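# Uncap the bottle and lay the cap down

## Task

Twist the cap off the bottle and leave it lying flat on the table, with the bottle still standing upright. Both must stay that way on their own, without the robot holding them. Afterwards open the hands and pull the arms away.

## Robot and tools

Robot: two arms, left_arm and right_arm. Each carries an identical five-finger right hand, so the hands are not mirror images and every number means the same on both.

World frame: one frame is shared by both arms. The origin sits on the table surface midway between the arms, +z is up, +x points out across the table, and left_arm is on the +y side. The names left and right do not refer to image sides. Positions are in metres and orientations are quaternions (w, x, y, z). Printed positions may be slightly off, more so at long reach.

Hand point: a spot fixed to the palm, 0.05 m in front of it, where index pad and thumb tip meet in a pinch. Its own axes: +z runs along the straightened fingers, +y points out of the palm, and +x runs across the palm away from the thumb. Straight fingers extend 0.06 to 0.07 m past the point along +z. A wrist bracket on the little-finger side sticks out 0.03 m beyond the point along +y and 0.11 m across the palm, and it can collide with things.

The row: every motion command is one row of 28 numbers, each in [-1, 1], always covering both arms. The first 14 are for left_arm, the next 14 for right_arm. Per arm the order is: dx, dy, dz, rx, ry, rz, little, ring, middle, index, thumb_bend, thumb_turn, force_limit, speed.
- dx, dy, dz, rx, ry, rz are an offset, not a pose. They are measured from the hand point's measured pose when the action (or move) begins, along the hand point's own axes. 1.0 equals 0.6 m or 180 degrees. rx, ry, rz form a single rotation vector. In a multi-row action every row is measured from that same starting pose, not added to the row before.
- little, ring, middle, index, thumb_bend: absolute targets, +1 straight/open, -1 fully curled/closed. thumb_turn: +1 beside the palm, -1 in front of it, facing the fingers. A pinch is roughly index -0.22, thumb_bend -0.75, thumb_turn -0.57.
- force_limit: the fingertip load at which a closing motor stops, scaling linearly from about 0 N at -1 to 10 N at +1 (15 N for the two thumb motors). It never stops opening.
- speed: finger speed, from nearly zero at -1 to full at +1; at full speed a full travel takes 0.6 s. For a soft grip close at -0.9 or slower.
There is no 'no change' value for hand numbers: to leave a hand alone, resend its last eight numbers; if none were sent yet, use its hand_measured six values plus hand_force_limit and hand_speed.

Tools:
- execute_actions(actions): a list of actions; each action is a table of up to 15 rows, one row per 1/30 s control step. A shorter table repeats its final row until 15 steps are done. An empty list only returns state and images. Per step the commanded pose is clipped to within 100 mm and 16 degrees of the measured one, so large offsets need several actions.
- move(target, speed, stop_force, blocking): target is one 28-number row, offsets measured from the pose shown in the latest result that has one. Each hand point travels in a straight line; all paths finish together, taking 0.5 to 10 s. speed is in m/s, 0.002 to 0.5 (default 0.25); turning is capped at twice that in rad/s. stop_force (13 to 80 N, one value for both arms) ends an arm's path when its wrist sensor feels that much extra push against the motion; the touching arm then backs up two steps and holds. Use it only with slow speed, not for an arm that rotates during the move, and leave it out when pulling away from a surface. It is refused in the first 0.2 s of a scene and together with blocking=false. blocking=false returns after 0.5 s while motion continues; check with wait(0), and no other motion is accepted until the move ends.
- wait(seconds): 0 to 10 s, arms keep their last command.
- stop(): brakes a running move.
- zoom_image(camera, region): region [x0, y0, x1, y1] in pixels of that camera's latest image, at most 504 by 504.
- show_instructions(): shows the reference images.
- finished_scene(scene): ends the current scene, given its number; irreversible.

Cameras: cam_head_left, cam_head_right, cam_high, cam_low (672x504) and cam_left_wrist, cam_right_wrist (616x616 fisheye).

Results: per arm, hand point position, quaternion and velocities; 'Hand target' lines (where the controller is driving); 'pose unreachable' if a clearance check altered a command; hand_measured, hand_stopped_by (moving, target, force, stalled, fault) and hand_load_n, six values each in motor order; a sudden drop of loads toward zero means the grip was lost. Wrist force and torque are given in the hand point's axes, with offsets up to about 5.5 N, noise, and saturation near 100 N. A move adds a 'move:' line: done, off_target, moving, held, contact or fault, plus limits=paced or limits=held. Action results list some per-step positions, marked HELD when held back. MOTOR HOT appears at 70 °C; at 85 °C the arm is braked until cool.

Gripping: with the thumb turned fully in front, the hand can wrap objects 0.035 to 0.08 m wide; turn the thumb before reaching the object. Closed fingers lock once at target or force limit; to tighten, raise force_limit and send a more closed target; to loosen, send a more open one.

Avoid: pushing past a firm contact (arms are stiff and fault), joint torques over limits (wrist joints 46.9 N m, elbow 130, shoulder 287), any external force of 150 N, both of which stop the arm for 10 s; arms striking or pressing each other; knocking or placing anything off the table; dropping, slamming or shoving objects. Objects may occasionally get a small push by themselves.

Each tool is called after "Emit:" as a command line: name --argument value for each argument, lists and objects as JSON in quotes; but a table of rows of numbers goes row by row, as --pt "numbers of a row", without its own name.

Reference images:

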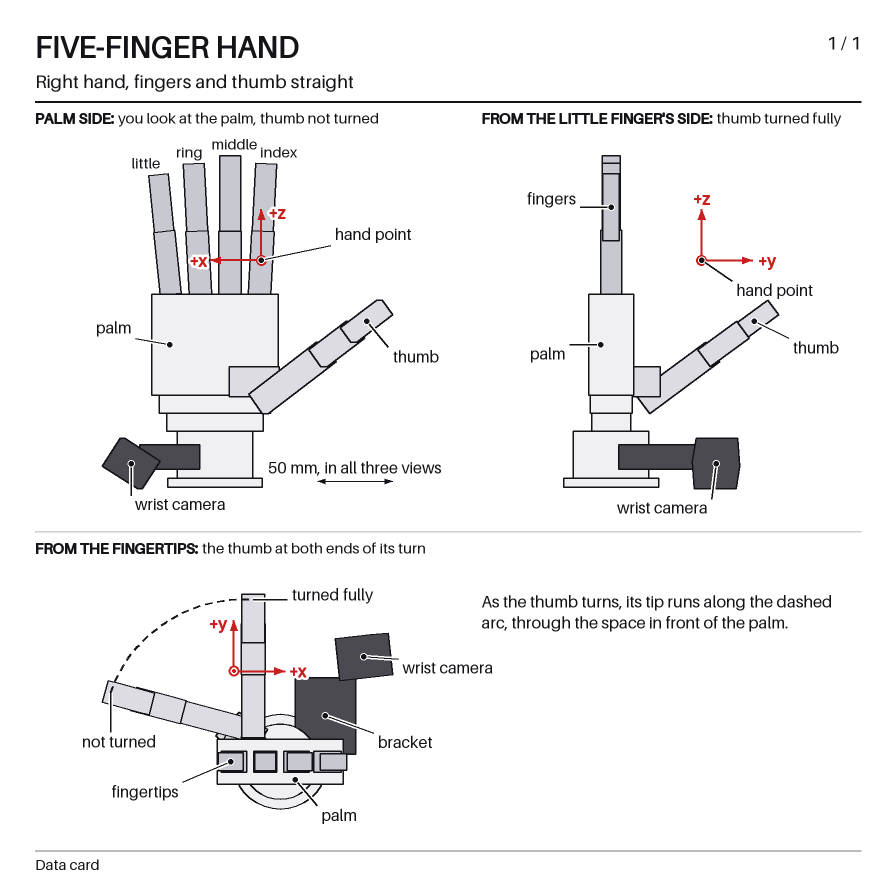

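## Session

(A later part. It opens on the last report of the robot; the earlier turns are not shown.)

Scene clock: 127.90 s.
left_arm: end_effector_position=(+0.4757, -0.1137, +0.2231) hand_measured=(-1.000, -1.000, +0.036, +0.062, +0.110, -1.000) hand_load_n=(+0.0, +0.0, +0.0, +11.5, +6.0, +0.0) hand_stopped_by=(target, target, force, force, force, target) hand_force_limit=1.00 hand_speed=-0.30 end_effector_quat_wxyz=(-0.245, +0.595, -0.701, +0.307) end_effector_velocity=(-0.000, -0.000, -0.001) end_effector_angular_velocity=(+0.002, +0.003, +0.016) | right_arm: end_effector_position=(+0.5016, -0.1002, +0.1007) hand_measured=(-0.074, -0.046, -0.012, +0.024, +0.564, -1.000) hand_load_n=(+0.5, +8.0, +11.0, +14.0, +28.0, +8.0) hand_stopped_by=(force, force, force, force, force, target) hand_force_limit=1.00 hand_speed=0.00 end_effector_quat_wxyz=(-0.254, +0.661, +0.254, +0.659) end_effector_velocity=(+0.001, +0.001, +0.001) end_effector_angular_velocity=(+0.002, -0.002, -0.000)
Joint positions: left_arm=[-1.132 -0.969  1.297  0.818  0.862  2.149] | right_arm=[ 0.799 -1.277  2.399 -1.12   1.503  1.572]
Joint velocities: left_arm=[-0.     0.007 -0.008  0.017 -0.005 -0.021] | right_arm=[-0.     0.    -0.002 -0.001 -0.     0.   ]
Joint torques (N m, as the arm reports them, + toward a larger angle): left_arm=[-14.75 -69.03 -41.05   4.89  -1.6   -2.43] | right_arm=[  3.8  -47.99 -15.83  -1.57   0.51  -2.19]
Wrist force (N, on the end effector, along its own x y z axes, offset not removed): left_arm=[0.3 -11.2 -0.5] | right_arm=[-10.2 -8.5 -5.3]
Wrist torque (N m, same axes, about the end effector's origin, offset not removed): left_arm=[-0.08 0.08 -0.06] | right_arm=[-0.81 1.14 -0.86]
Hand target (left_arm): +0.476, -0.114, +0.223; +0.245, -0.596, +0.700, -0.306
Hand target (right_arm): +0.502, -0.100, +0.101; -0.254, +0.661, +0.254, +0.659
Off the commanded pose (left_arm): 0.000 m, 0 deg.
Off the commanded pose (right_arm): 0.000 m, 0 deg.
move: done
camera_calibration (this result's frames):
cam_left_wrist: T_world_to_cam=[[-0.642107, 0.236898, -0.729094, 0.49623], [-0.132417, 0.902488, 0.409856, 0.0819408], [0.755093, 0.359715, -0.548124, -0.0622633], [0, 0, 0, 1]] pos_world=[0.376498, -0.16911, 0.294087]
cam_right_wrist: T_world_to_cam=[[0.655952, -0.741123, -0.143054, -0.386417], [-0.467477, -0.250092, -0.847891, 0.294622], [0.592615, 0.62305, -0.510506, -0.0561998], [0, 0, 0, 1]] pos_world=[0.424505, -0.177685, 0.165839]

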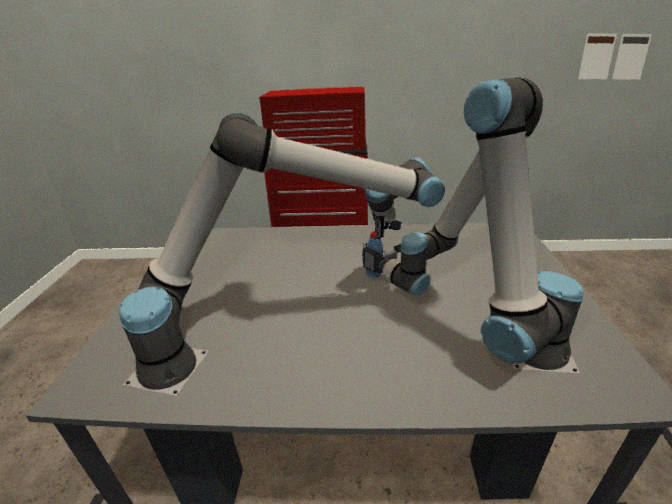

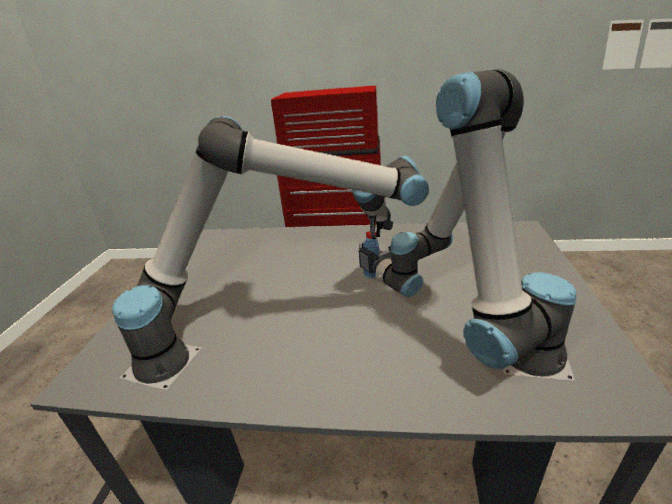

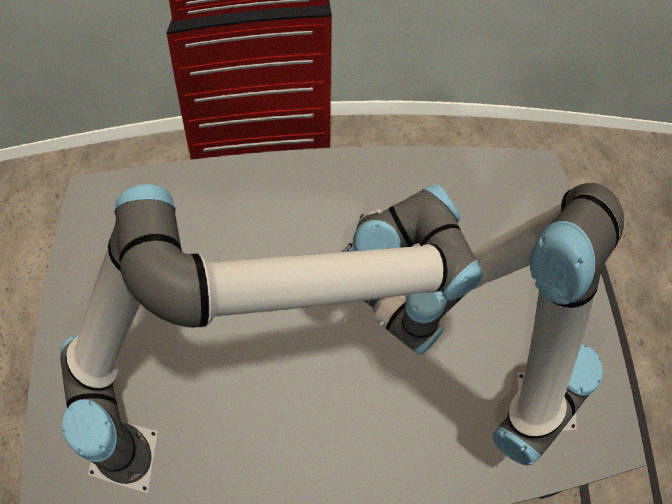

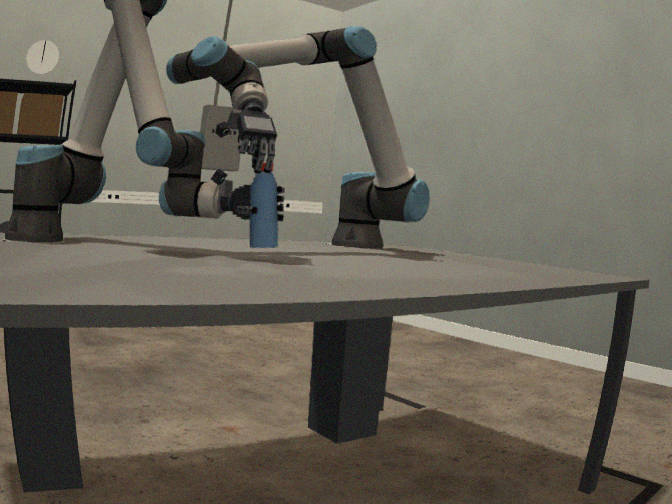

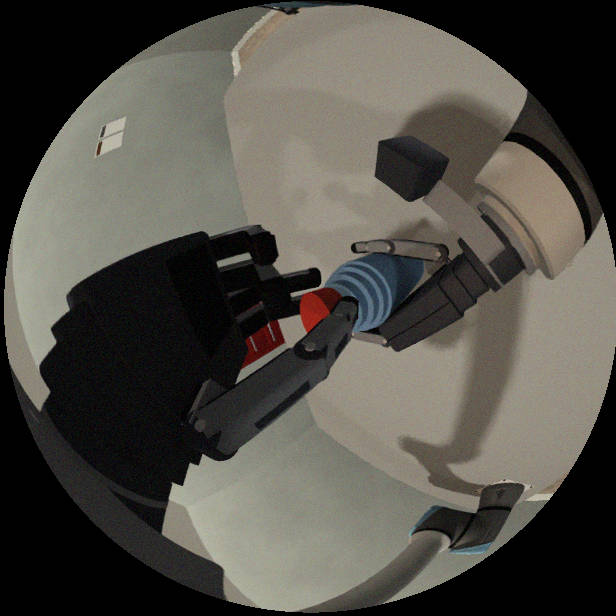

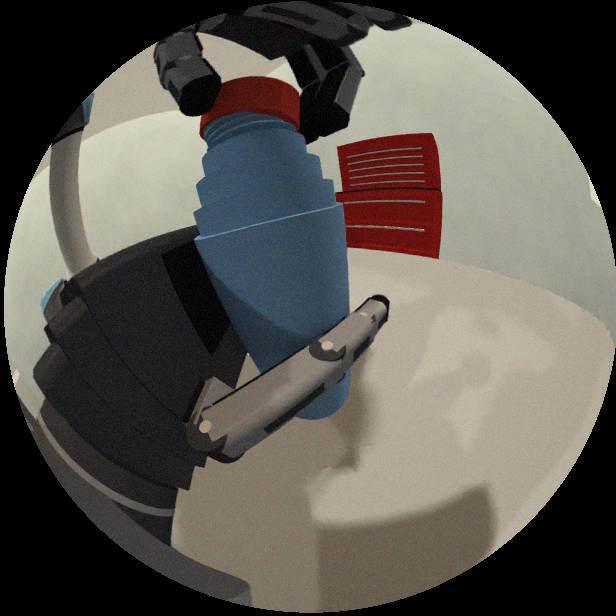

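Cap seems free (it dropped back earlier). Tighten and lift.

Emit:
move --target '[0,0,0,0,0,0,-1,-1,-0.9,-0.9,-0.9,-1,1,-0.5, 0,0,0,0,0,0,-0.9,-1,-1,-0.9,-0.9,-1,1,0]'

Emit:
move --target '[0,-0.05,-0.05,0,0,0,-1,-1,-0.9,-0.9,-0.9,-1,1,-0.5, 0,0,0,0,0,0,-0.9,-1,-1,-0.9,-0.9,-1,1,0]' --speed 0.04

Scene clock: 128.80 s.
left_arm: end_effector_position=(+0.4757, -0.1137, +0.2231) hand_measured=(-1.000, -1.000, -0.094, +0.062, -0.018, -1.000) hand_load_n=(+0.0, +0.0, +7.0, +13.5, +14.5, -6.5) hand_stopped_by=(target, target, force, force, force, target) hand_force_limit=1.00 hand_speed=-0.50 end_effector_quat_wxyz=(-0.245, +0.595, -0.701, +0.307) end_effector_velocity=(+0.000, +0.001, -0.001) end_effector_angular_velocity=(+0.002, +0.000, -0.000) | right_arm: end_effector_position=(+0.5016, -0.1002, +0.1007) hand_measured=(-0.074, -0.046, -0.012, +0.024, +0.564, -1.000) hand_load_n=(+3.5, +9.5, +10.5, +12.0, +29.5, +4.5) hand_stopped_by=(force, force, force, force, force, target) hand_force_limit=1.00 hand_speed=0.00 end_effector_quat_wxyz=(-0.254, +0.661, +0.254, +0.659) end_effector_velocity=(+0.000, +0.000, +0.001) end_effector_angular_velocity=(+0.002, -0.002, -0.000)
Joint positions: left_arm=[-1.132 -0.969  1.297  0.818  0.862  2.148] | right_arm=[ 0.799 -1.277  2.399 -1.12   1.503  1.572]
Joint velocities: left_arm=[ 0.     0.     0.001 -0.    -0.     0.001] | right_arm=[ 0.    -0.    -0.    -0.002  0.     0.   ]
Joint torques (N m, as the arm reports them, + toward a larger angle): left_arm=[  5.14 -84.82 -18.91   4.47   1.32   2.43] | right_arm=[  2.61 -46.1  -15.77  -1.63   0.37  -2.24]
Wrist force (N, on the end effector, along its own x y z axes, offset not removed): left_arm=[14.9 -8.1 -1.1] | right_arm=[-9.1 -12.1 1.9]
Wrist torque (N m, same axes, about the end effector's origin, offset not removed): left_arm=[0.14 -0.29 0.00] | right_arm=[-0.31 0.19 -1.60]
Hand target (left_arm): +0.476, -0.114, +0.223; +0.245, -0.595, +0.701, -0.307
Hand target (right_arm): +0.502, -0.100, +0.101; -0.254, +0.661, +0.254, +0.659
Off the commanded pose (left_arm): 0.000 m, 0 deg.
Off the commanded pose (right_arm): 0.000 m, 0 deg.
move: done
camera_calibration (this result's frames):
cam_left_wrist: T_world_to_cam=[[-0.642104, 0.236862, -0.729109, 0.496221], [-0.132428, 0.902504, 0.409817, 0.0820041], [0.755093, 0.3597, -0.548134, -0.0621934], [0, 0, 0, 1]] pos_world=[0.376447, -0.169174, 0.294102]
cam_right_wrist: T_world_to_cam=[[0.655952, -0.741122, -0.143053, -0.386417], [-0.467477, -0.250092, -0.847891, 0.294622], [0.592614, 0.62305, -0.510506, -0.0561997], [0, 0, 0, 1]] pos_world=[0.424505, -0.177684, 0.165839]

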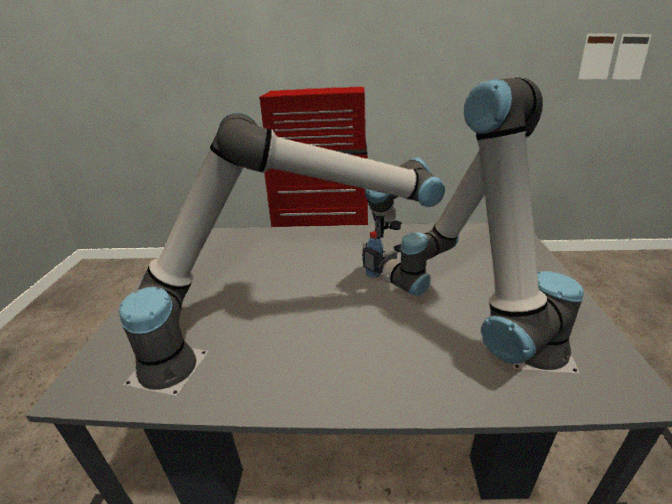

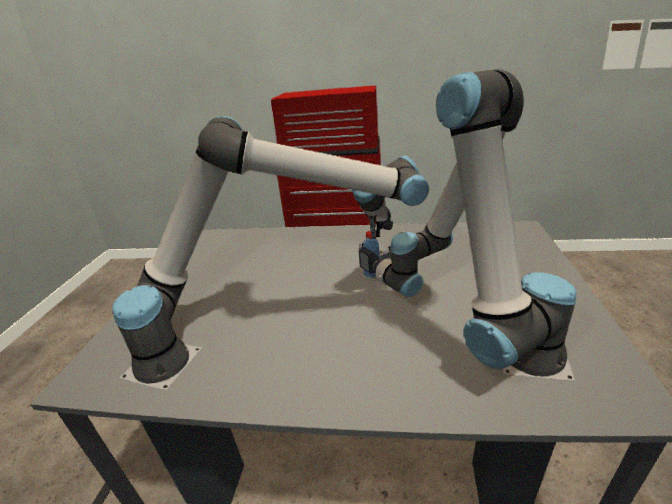

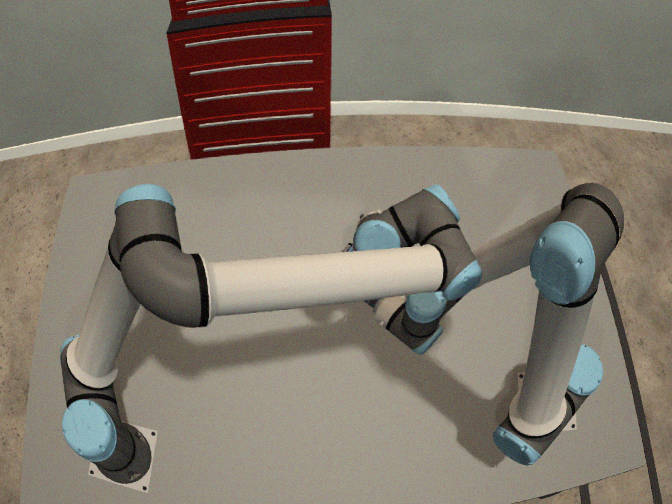

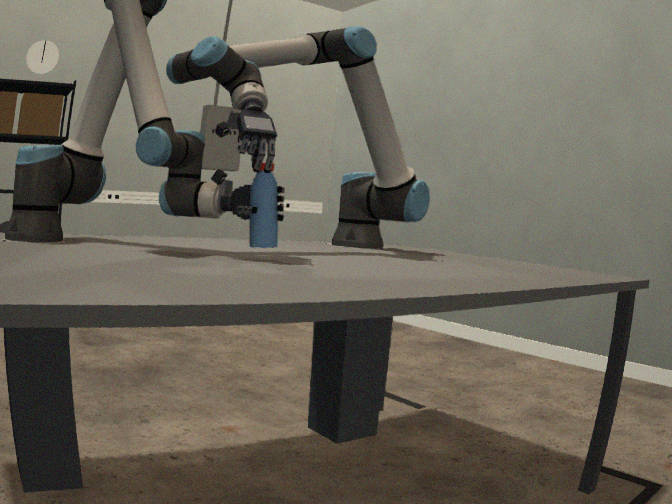

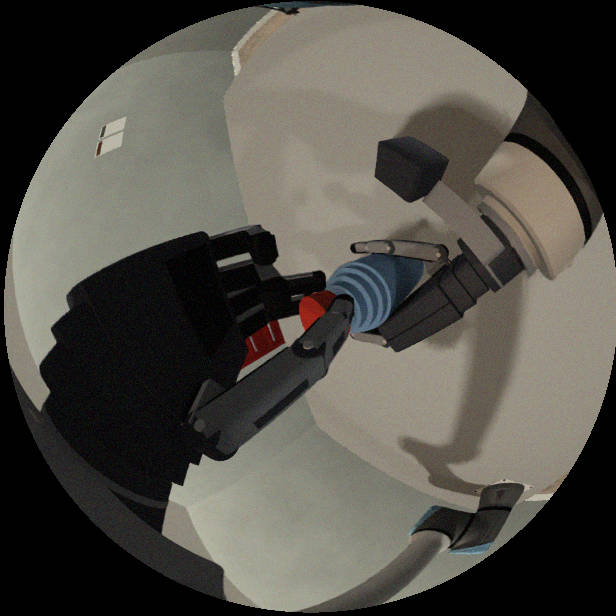

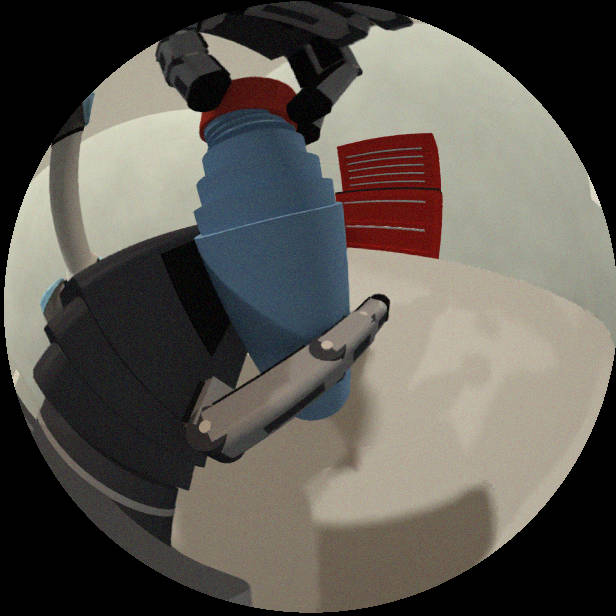

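Scene clock: 130.27 s.
left_arm: end_effector_position=(+0.4750, -0.1127, +0.2651) hand_measured=(-1.000, -1.000, -0.096, +0.062, -0.018, -1.000) hand_load_n=(+0.0, +0.0, +0.0, +12.5, +10.5, -4.0) hand_stopped_by=(target, target, force, force, force, target) hand_force_limit=1.00 hand_speed=-0.50 end_effector_quat_wxyz=(-0.245, +0.595, -0.701, +0.307) end_effector_velocity=(+0.000, +0.001, +0.003) end_effector_angular_velocity=(+0.000, +0.000, +0.001) | right_arm: end_effector_position=(+0.5016, -0.1002, +0.1007) hand_measured=(-0.074, -0.046, -0.012, +0.024, +0.564, -1.000) hand_load_n=(+2.5, +9.5, +11.0, +13.0, +28.5, +6.0) hand_stopped_by=(force, force, force, force, force, target) hand_force_limit=1.00 hand_speed=0.00 end_effector_quat_wxyz=(-0.254, +0.661, +0.254, +0.659) end_effector_velocity=(+0.001, +0.001, +0.001) end_effector_angular_velocity=(+0.001, -0.001, +0.000)
Joint positions: left_arm=[-1.133 -0.992  1.257  0.881  0.862  2.148] | right_arm=[ 0.799 -1.277  2.399 -1.12   1.503  1.572]
Joint velocities: left_arm=[ 0.001 -0.002 -0.002  0.004  0.    -0.   ] | right_arm=[-0.    -0.    -0.002  0.001 -0.     0.   ]
Joint torques (N m, as the arm reports them, + toward a larger angle): left_arm=[-10.64 -87.66 -46.01   4.2   -3.88  -2.  ] | right_arm=[  3.47 -46.47 -16.82  -1.6    0.34  -2.3 ]
Wrist force (N, on the end effector, along its own x y z axes, offset not removed): left_arm=[1.8 1.9 -4.3] | right_arm=[-3.6 -1.9 -1.7]
Wrist torque (N m, same axes, about the end effector's origin, offset not removed): left_arm=[0.55 0.00 0.23] | right_arm=[-0.18 0.68 -0.23]
Hand target (left_arm): +0.475, -0.113, +0.265; +0.245, -0.595, +0.701, -0.307
Hand target (right_arm): +0.502, -0.100, +0.101; -0.254, +0.661, +0.254, +0.659
Off the commanded pose (left_arm): 0.000 m, 0 deg.
Off the commanded pose (right_arm): 0.000 m, 0 deg.
move: done
camera_calibration (this result's frames):
cam_left_wrist: T_world_to_cam=[[-0.642094, 0.236864, -0.729116, 0.526206], [-0.13242, 0.902509, 0.409809, 0.0637651], [0.755103, 0.359685, -0.54813, -0.0389627], [0, 0, 0, 1]] pos_world=[0.375738, -0.168174, 0.336177]
cam_right_wrist: T_world_to_cam=[[0.655952, -0.741122, -0.143053, -0.386417], [-0.467477, -0.250092, -0.847891, 0.294622], [0.592615, 0.62305, -0.510506, -0.0561997], [0, 0, 0, 1]] pos_world=[0.424505, -0.177685, 0.165839]

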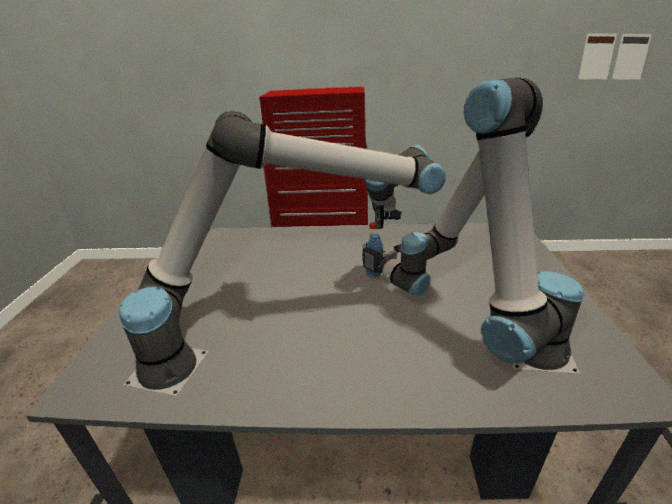

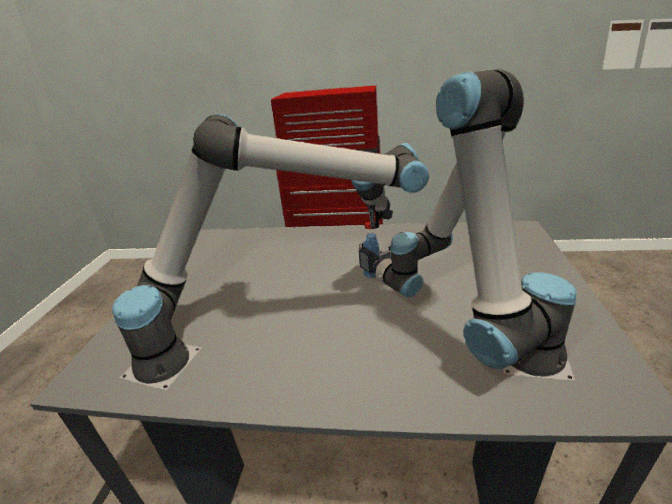

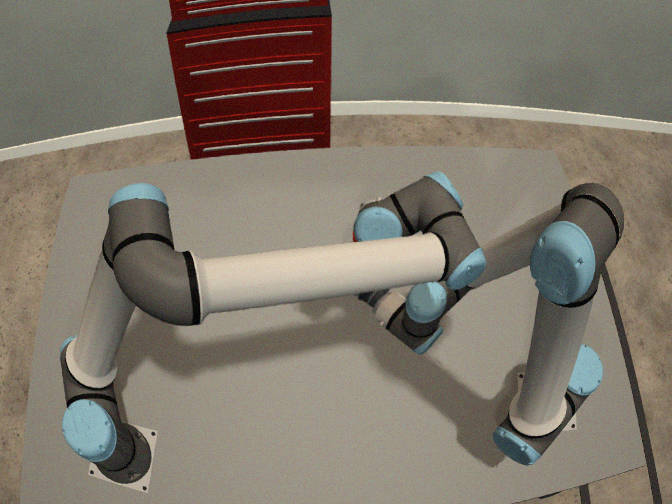

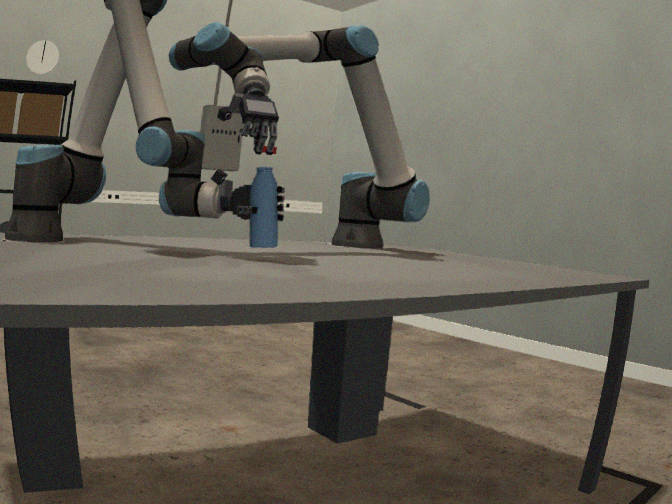

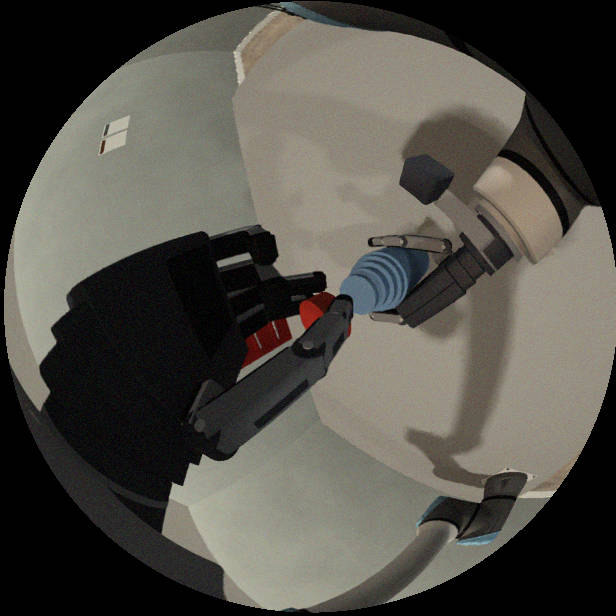

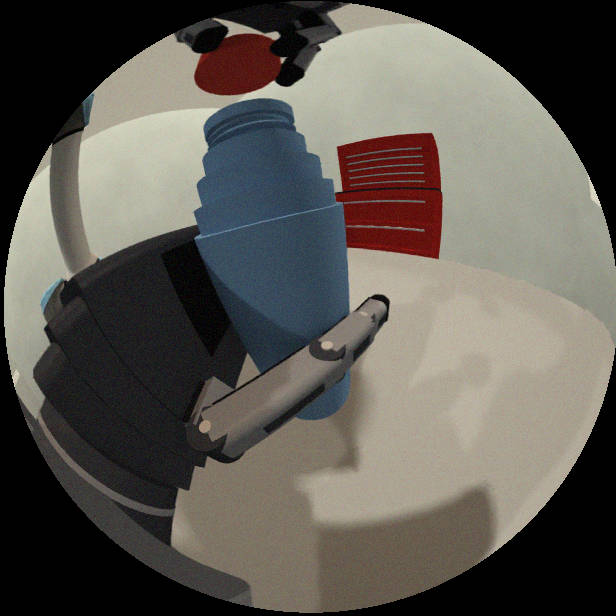

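Emit:
move --target '[-0.4,0,0,0,0,0,-1,-1,-0.9,-0.9,-0.9,-1,1,-0.5, 0,0,0,0,0,0,1,1,1,1,1,-1,1,-0.5]' --speed 0.15

Emit:
move --target '[0,0.255,0.255,0,0,0,-1,-1,-0.9,-0.9,-0.9,-1,1,-0.5, 0,-0.05,-0.25,0,0,0,1,1,1,1,1,-1,1,-0.5]' --speed 0.1

Scene clock: 132.73 s.
left_arm: end_effector_position=(+0.5160, +0.1234, +0.2601) hand_measured=(-1.000, -1.000, -0.096, +0.062, -0.018, -1.000) hand_load_n=(+0.0, +0.0, +0.0, +12.5, +10.5, -4.0) hand_stopped_by=(target, target, force, force, force, target) hand_force_limit=1.00 hand_speed=-0.50 end_effector_quat_wxyz=(-0.245, +0.595, -0.701, +0.306) end_effector_velocity=(+0.000, +0.002, -0.000) end_effector_angular_velocity=(+0.000, -0.000, -0.001) | right_arm: end_effector_position=(+0.5016, -0.1002, +0.1007) hand_measured=(+1.000, +1.000, +1.000, +1.000, +1.000, -1.000) hand_load_n=(+0.0, +0.0, +0.0, +0.0, +0.0, +0.0) hand_stopped_by=(target, target, target, target, target, target) hand_force_limit=1.00 hand_speed=-0.50 end_effector_quat_wxyz=(-0.254, +0.661, +0.254, +0.659) end_effector_velocity=(+0.001, +0.000, +0.001) end_effector_angular_velocity=(+0.001, -0.001, -0.001)
Joint positions: left_arm=[-0.961 -1.286  1.677  0.636  0.942  2.341] | right_arm=[ 0.799 -1.277  2.399 -1.12   1.503  1.572]
Joint velocities: left_arm=[ 0.002 -0.002  0.003 -0.003  0.001  0.003] | right_arm=[-0.    -0.001 -0.001  0.001  0.001  0.   ]
Joint torques (N m, as the arm reports them, + toward a larger angle): left_arm=[ 12.37 -64.74 -27.7    0.44   1.94   1.18] | right_arm=[  4.08 -47.61 -17.2   -1.9    0.28  -2.17]
Wrist force (N, on the end effector, along its own x y z axes, offset not removed): left_arm=[-1.9 -1.5 -1.7] | right_arm=[0.0 -2.3 -1.2]
Wrist torque (N m, same axes, about the end effector's origin, offset not removed): left_arm=[-0.29 0.31 -0.03] | right_arm=[-0.36 0.29 0.02]
Hand target (left_arm): +0.516, +0.124, +0.260; +0.245, -0.595, +0.701, -0.306
Hand target (right_arm): +0.502, -0.100, +0.101; -0.254, +0.661, +0.254, +0.659
Off the commanded pose (left_arm): 0.000 m, 0 deg.
Off the commanded pose (right_arm): 0.000 m, 0 deg.
move: done
camera_calibration (this result's frames):
cam_left_wrist: T_world_to_cam=[[-0.642157, 0.236881, -0.729055, 0.492991], [-0.132508, 0.90244, 0.409931, -0.141864], [0.755034, 0.359845, -0.54812, -0.157652], [0, 0, 0, 1]] pos_world=[0.416812, 0.0679736, 0.331159]
cam_right_wrist: T_world_to_cam=[[0.655952, -0.741122, -0.143053, -0.386417], [-0.467477, -0.250092, -0.847891, 0.294622], [0.592614, 0.62305, -0.510506, -0.0561996], [0, 0, 0, 1]] pos_world=[0.424505, -0.177684, 0.165839]

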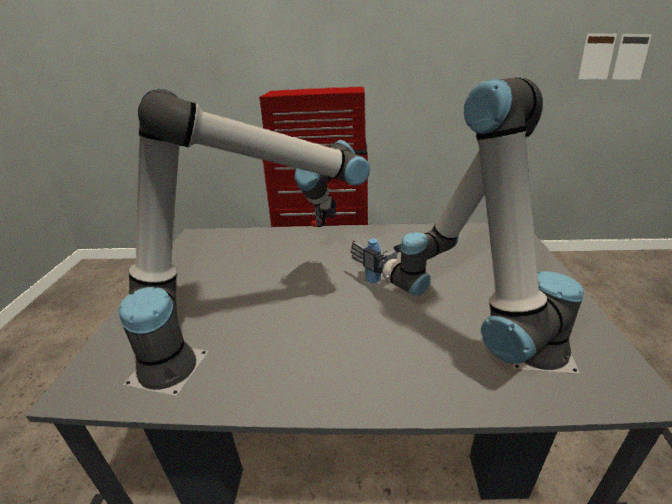

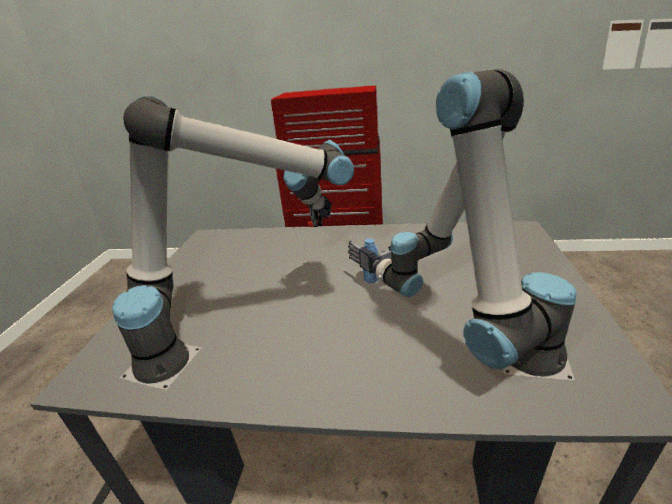

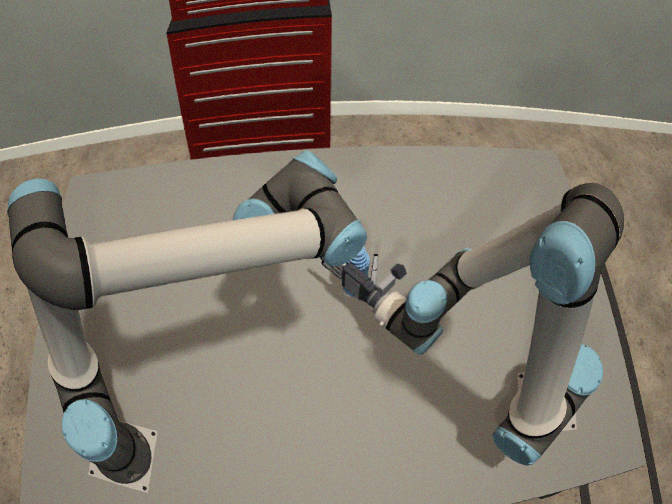

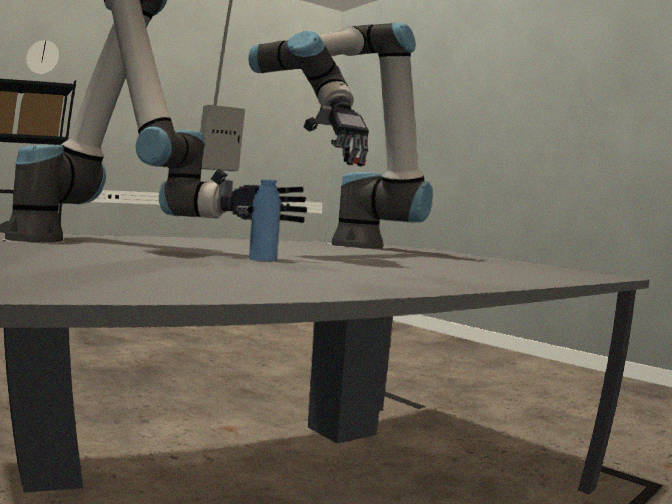

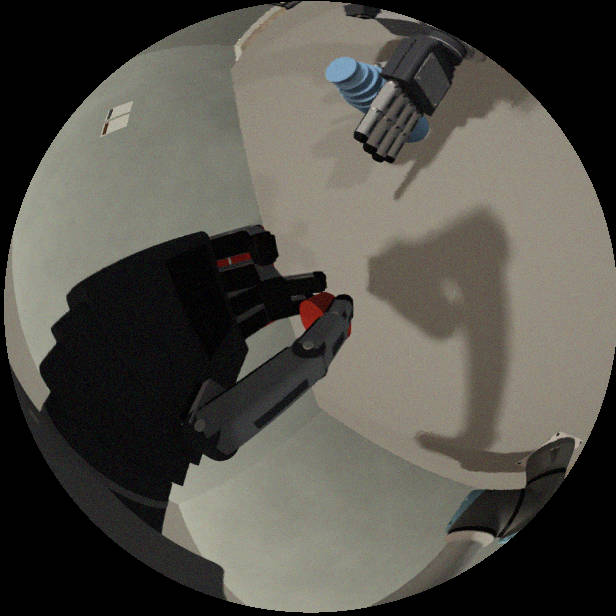

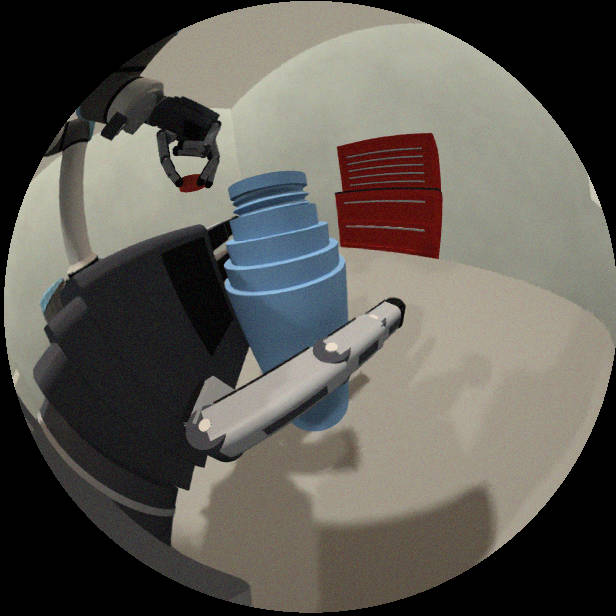

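Scene clock: 135.43 s.
left_arm: end_effector_position=(+0.5196, +0.1183, +0.0443) hand_measured=(-1.000, -1.000, -0.096, +0.062, -0.018, -1.000) hand_load_n=(+0.0, +0.0, +0.0, +12.5, +10.5, -4.0) hand_stopped_by=(target, target, force, force, force, target) hand_force_limit=1.00 hand_speed=-0.50 end_effector_quat_wxyz=(-0.245, +0.595, -0.701, +0.306) end_effector_velocity=(-0.000, +0.000, -0.003) end_effector_angular_velocity=(+0.000, -0.000, -0.000) | right_arm: end_effector_position=(+0.3704, -0.1783, +0.1009) hand_measured=(+1.000, +1.000, +1.000, +1.000, +1.000, -1.000) hand_load_n=(+0.0, +0.0, +0.0, +0.0, +0.0, +0.0) hand_stopped_by=(target, target, target, target, target, target) hand_force_limit=1.00 hand_speed=-0.50 end_effector_quat_wxyz=(-0.254, +0.661, +0.254, +0.659) end_effector_velocity=(-0.002, -0.001, -0.001) end_effector_angular_velocity=(-0.001, +0.001, -0.001)
Joint positions: left_arm=[-0.959 -1.085  1.828  0.282  0.943  2.343] | right_arm=[ 0.869 -1.43   2.641 -1.209  1.573  1.572]
Joint velocities: left_arm=[ 0.     0.003  0.002 -0.005 -0.     0.   ] | right_arm=[ 0.001 -0.001  0.003 -0.001  0.002  0.   ]
Joint torques (N m, as the arm reports them, + toward a larger angle): left_arm=[ 12.28 -56.03 -19.65   0.41   1.41   1.72] | right_arm=[ 19.03 -40.88  -5.2   -5.1    3.59   3.39]
Wrist force (N, on the end effector, along its own x y z axes, offset not removed): left_arm=[1.3 0.6 -3.9] | right_arm=[3.2 -0.3 -2.7]
Wrist torque (N m, same axes, about the end effector's origin, offset not removed): left_arm=[0.19 -0.04 0.19] | right_arm=[-0.09 -0.23 0.20]
Hand target (left_arm): +0.520, +0.118, +0.044; +0.245, -0.595, +0.701, -0.306
Hand target (right_arm): +0.370, -0.178, +0.101; -0.254, +0.661, +0.254, +0.659
Off the commanded pose (left_arm): 0.001 m, 0 deg.
Off the commanded pose (right_arm): 0.000 m, 0 deg.
move: done
camera_calibration (this result's frames):
cam_left_wrist: T_world_to_cam=[[-0.642169, 0.236873, -0.729047, 0.339169], [-0.132517, 0.902437, 0.409934, -0.048319], [0.755022, 0.359858, -0.548128, -0.276846], [0, 0, 0, 1]] pos_world=[0.420426, 0.06289, 0.115331]
cam_right_wrist: T_world_to_cam=[[0.655964, -0.741127, -0.142974, -0.358199], [-0.46743, -0.250145, -0.847902, 0.213958], [0.592639, 0.623023, -0.510511, 0.0703482], [0, 0, 0, 1]] pos_world=[0.293285, -0.255779, 0.166115]

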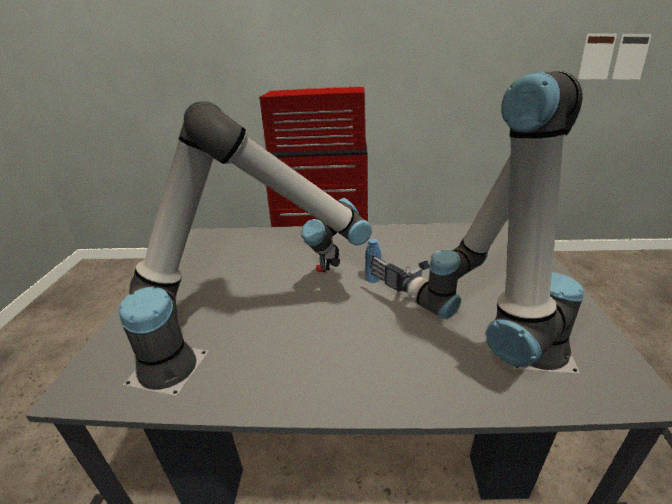

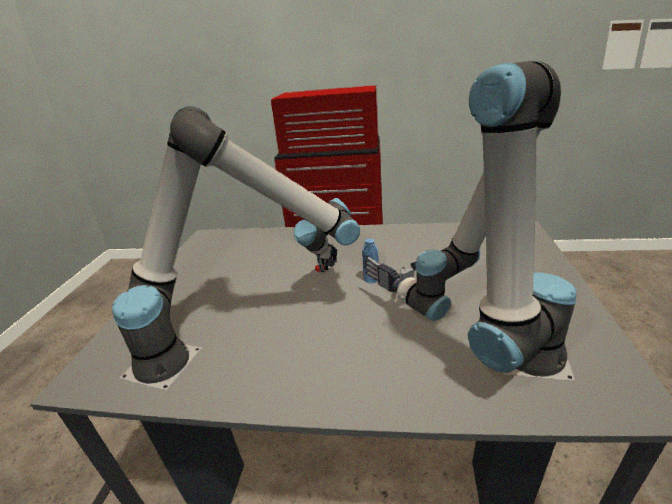

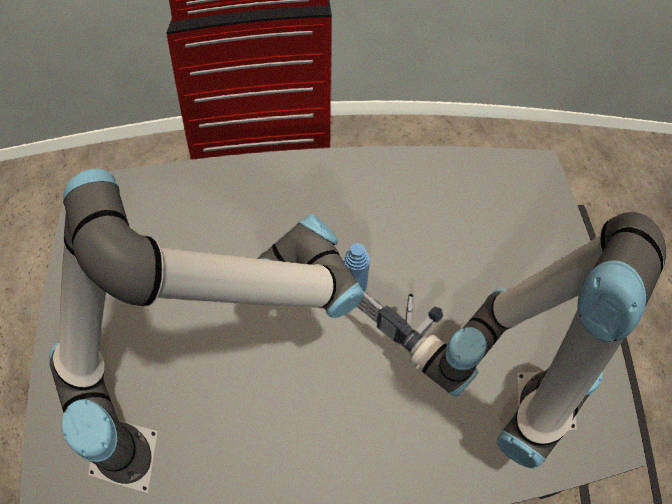

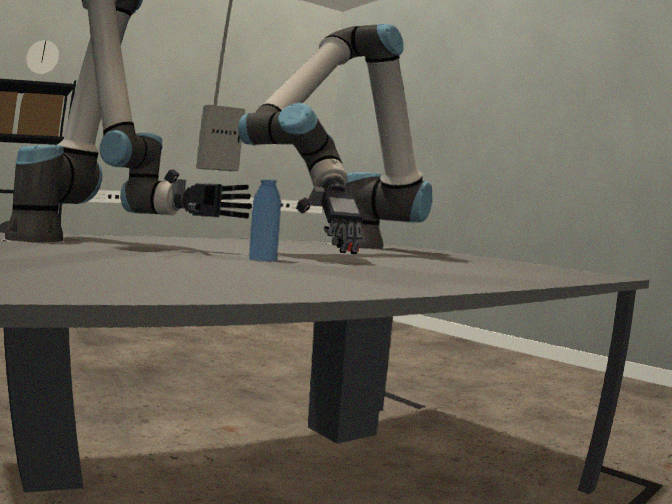

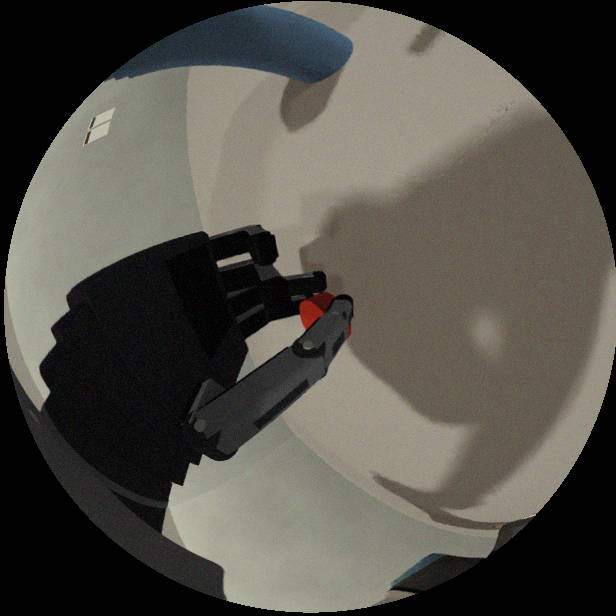

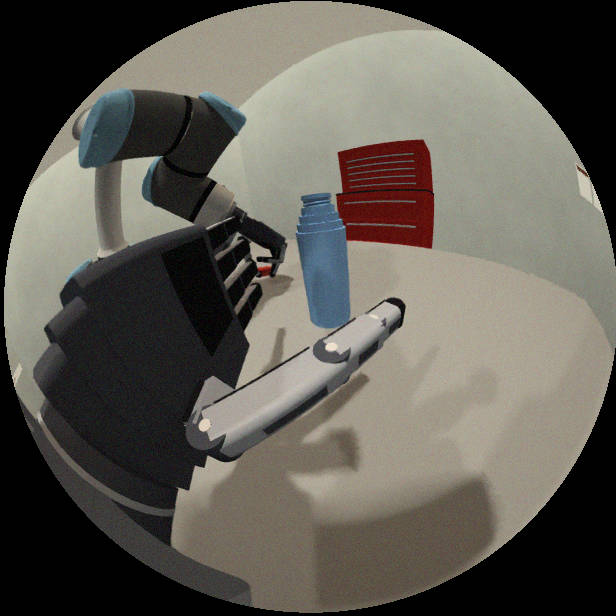

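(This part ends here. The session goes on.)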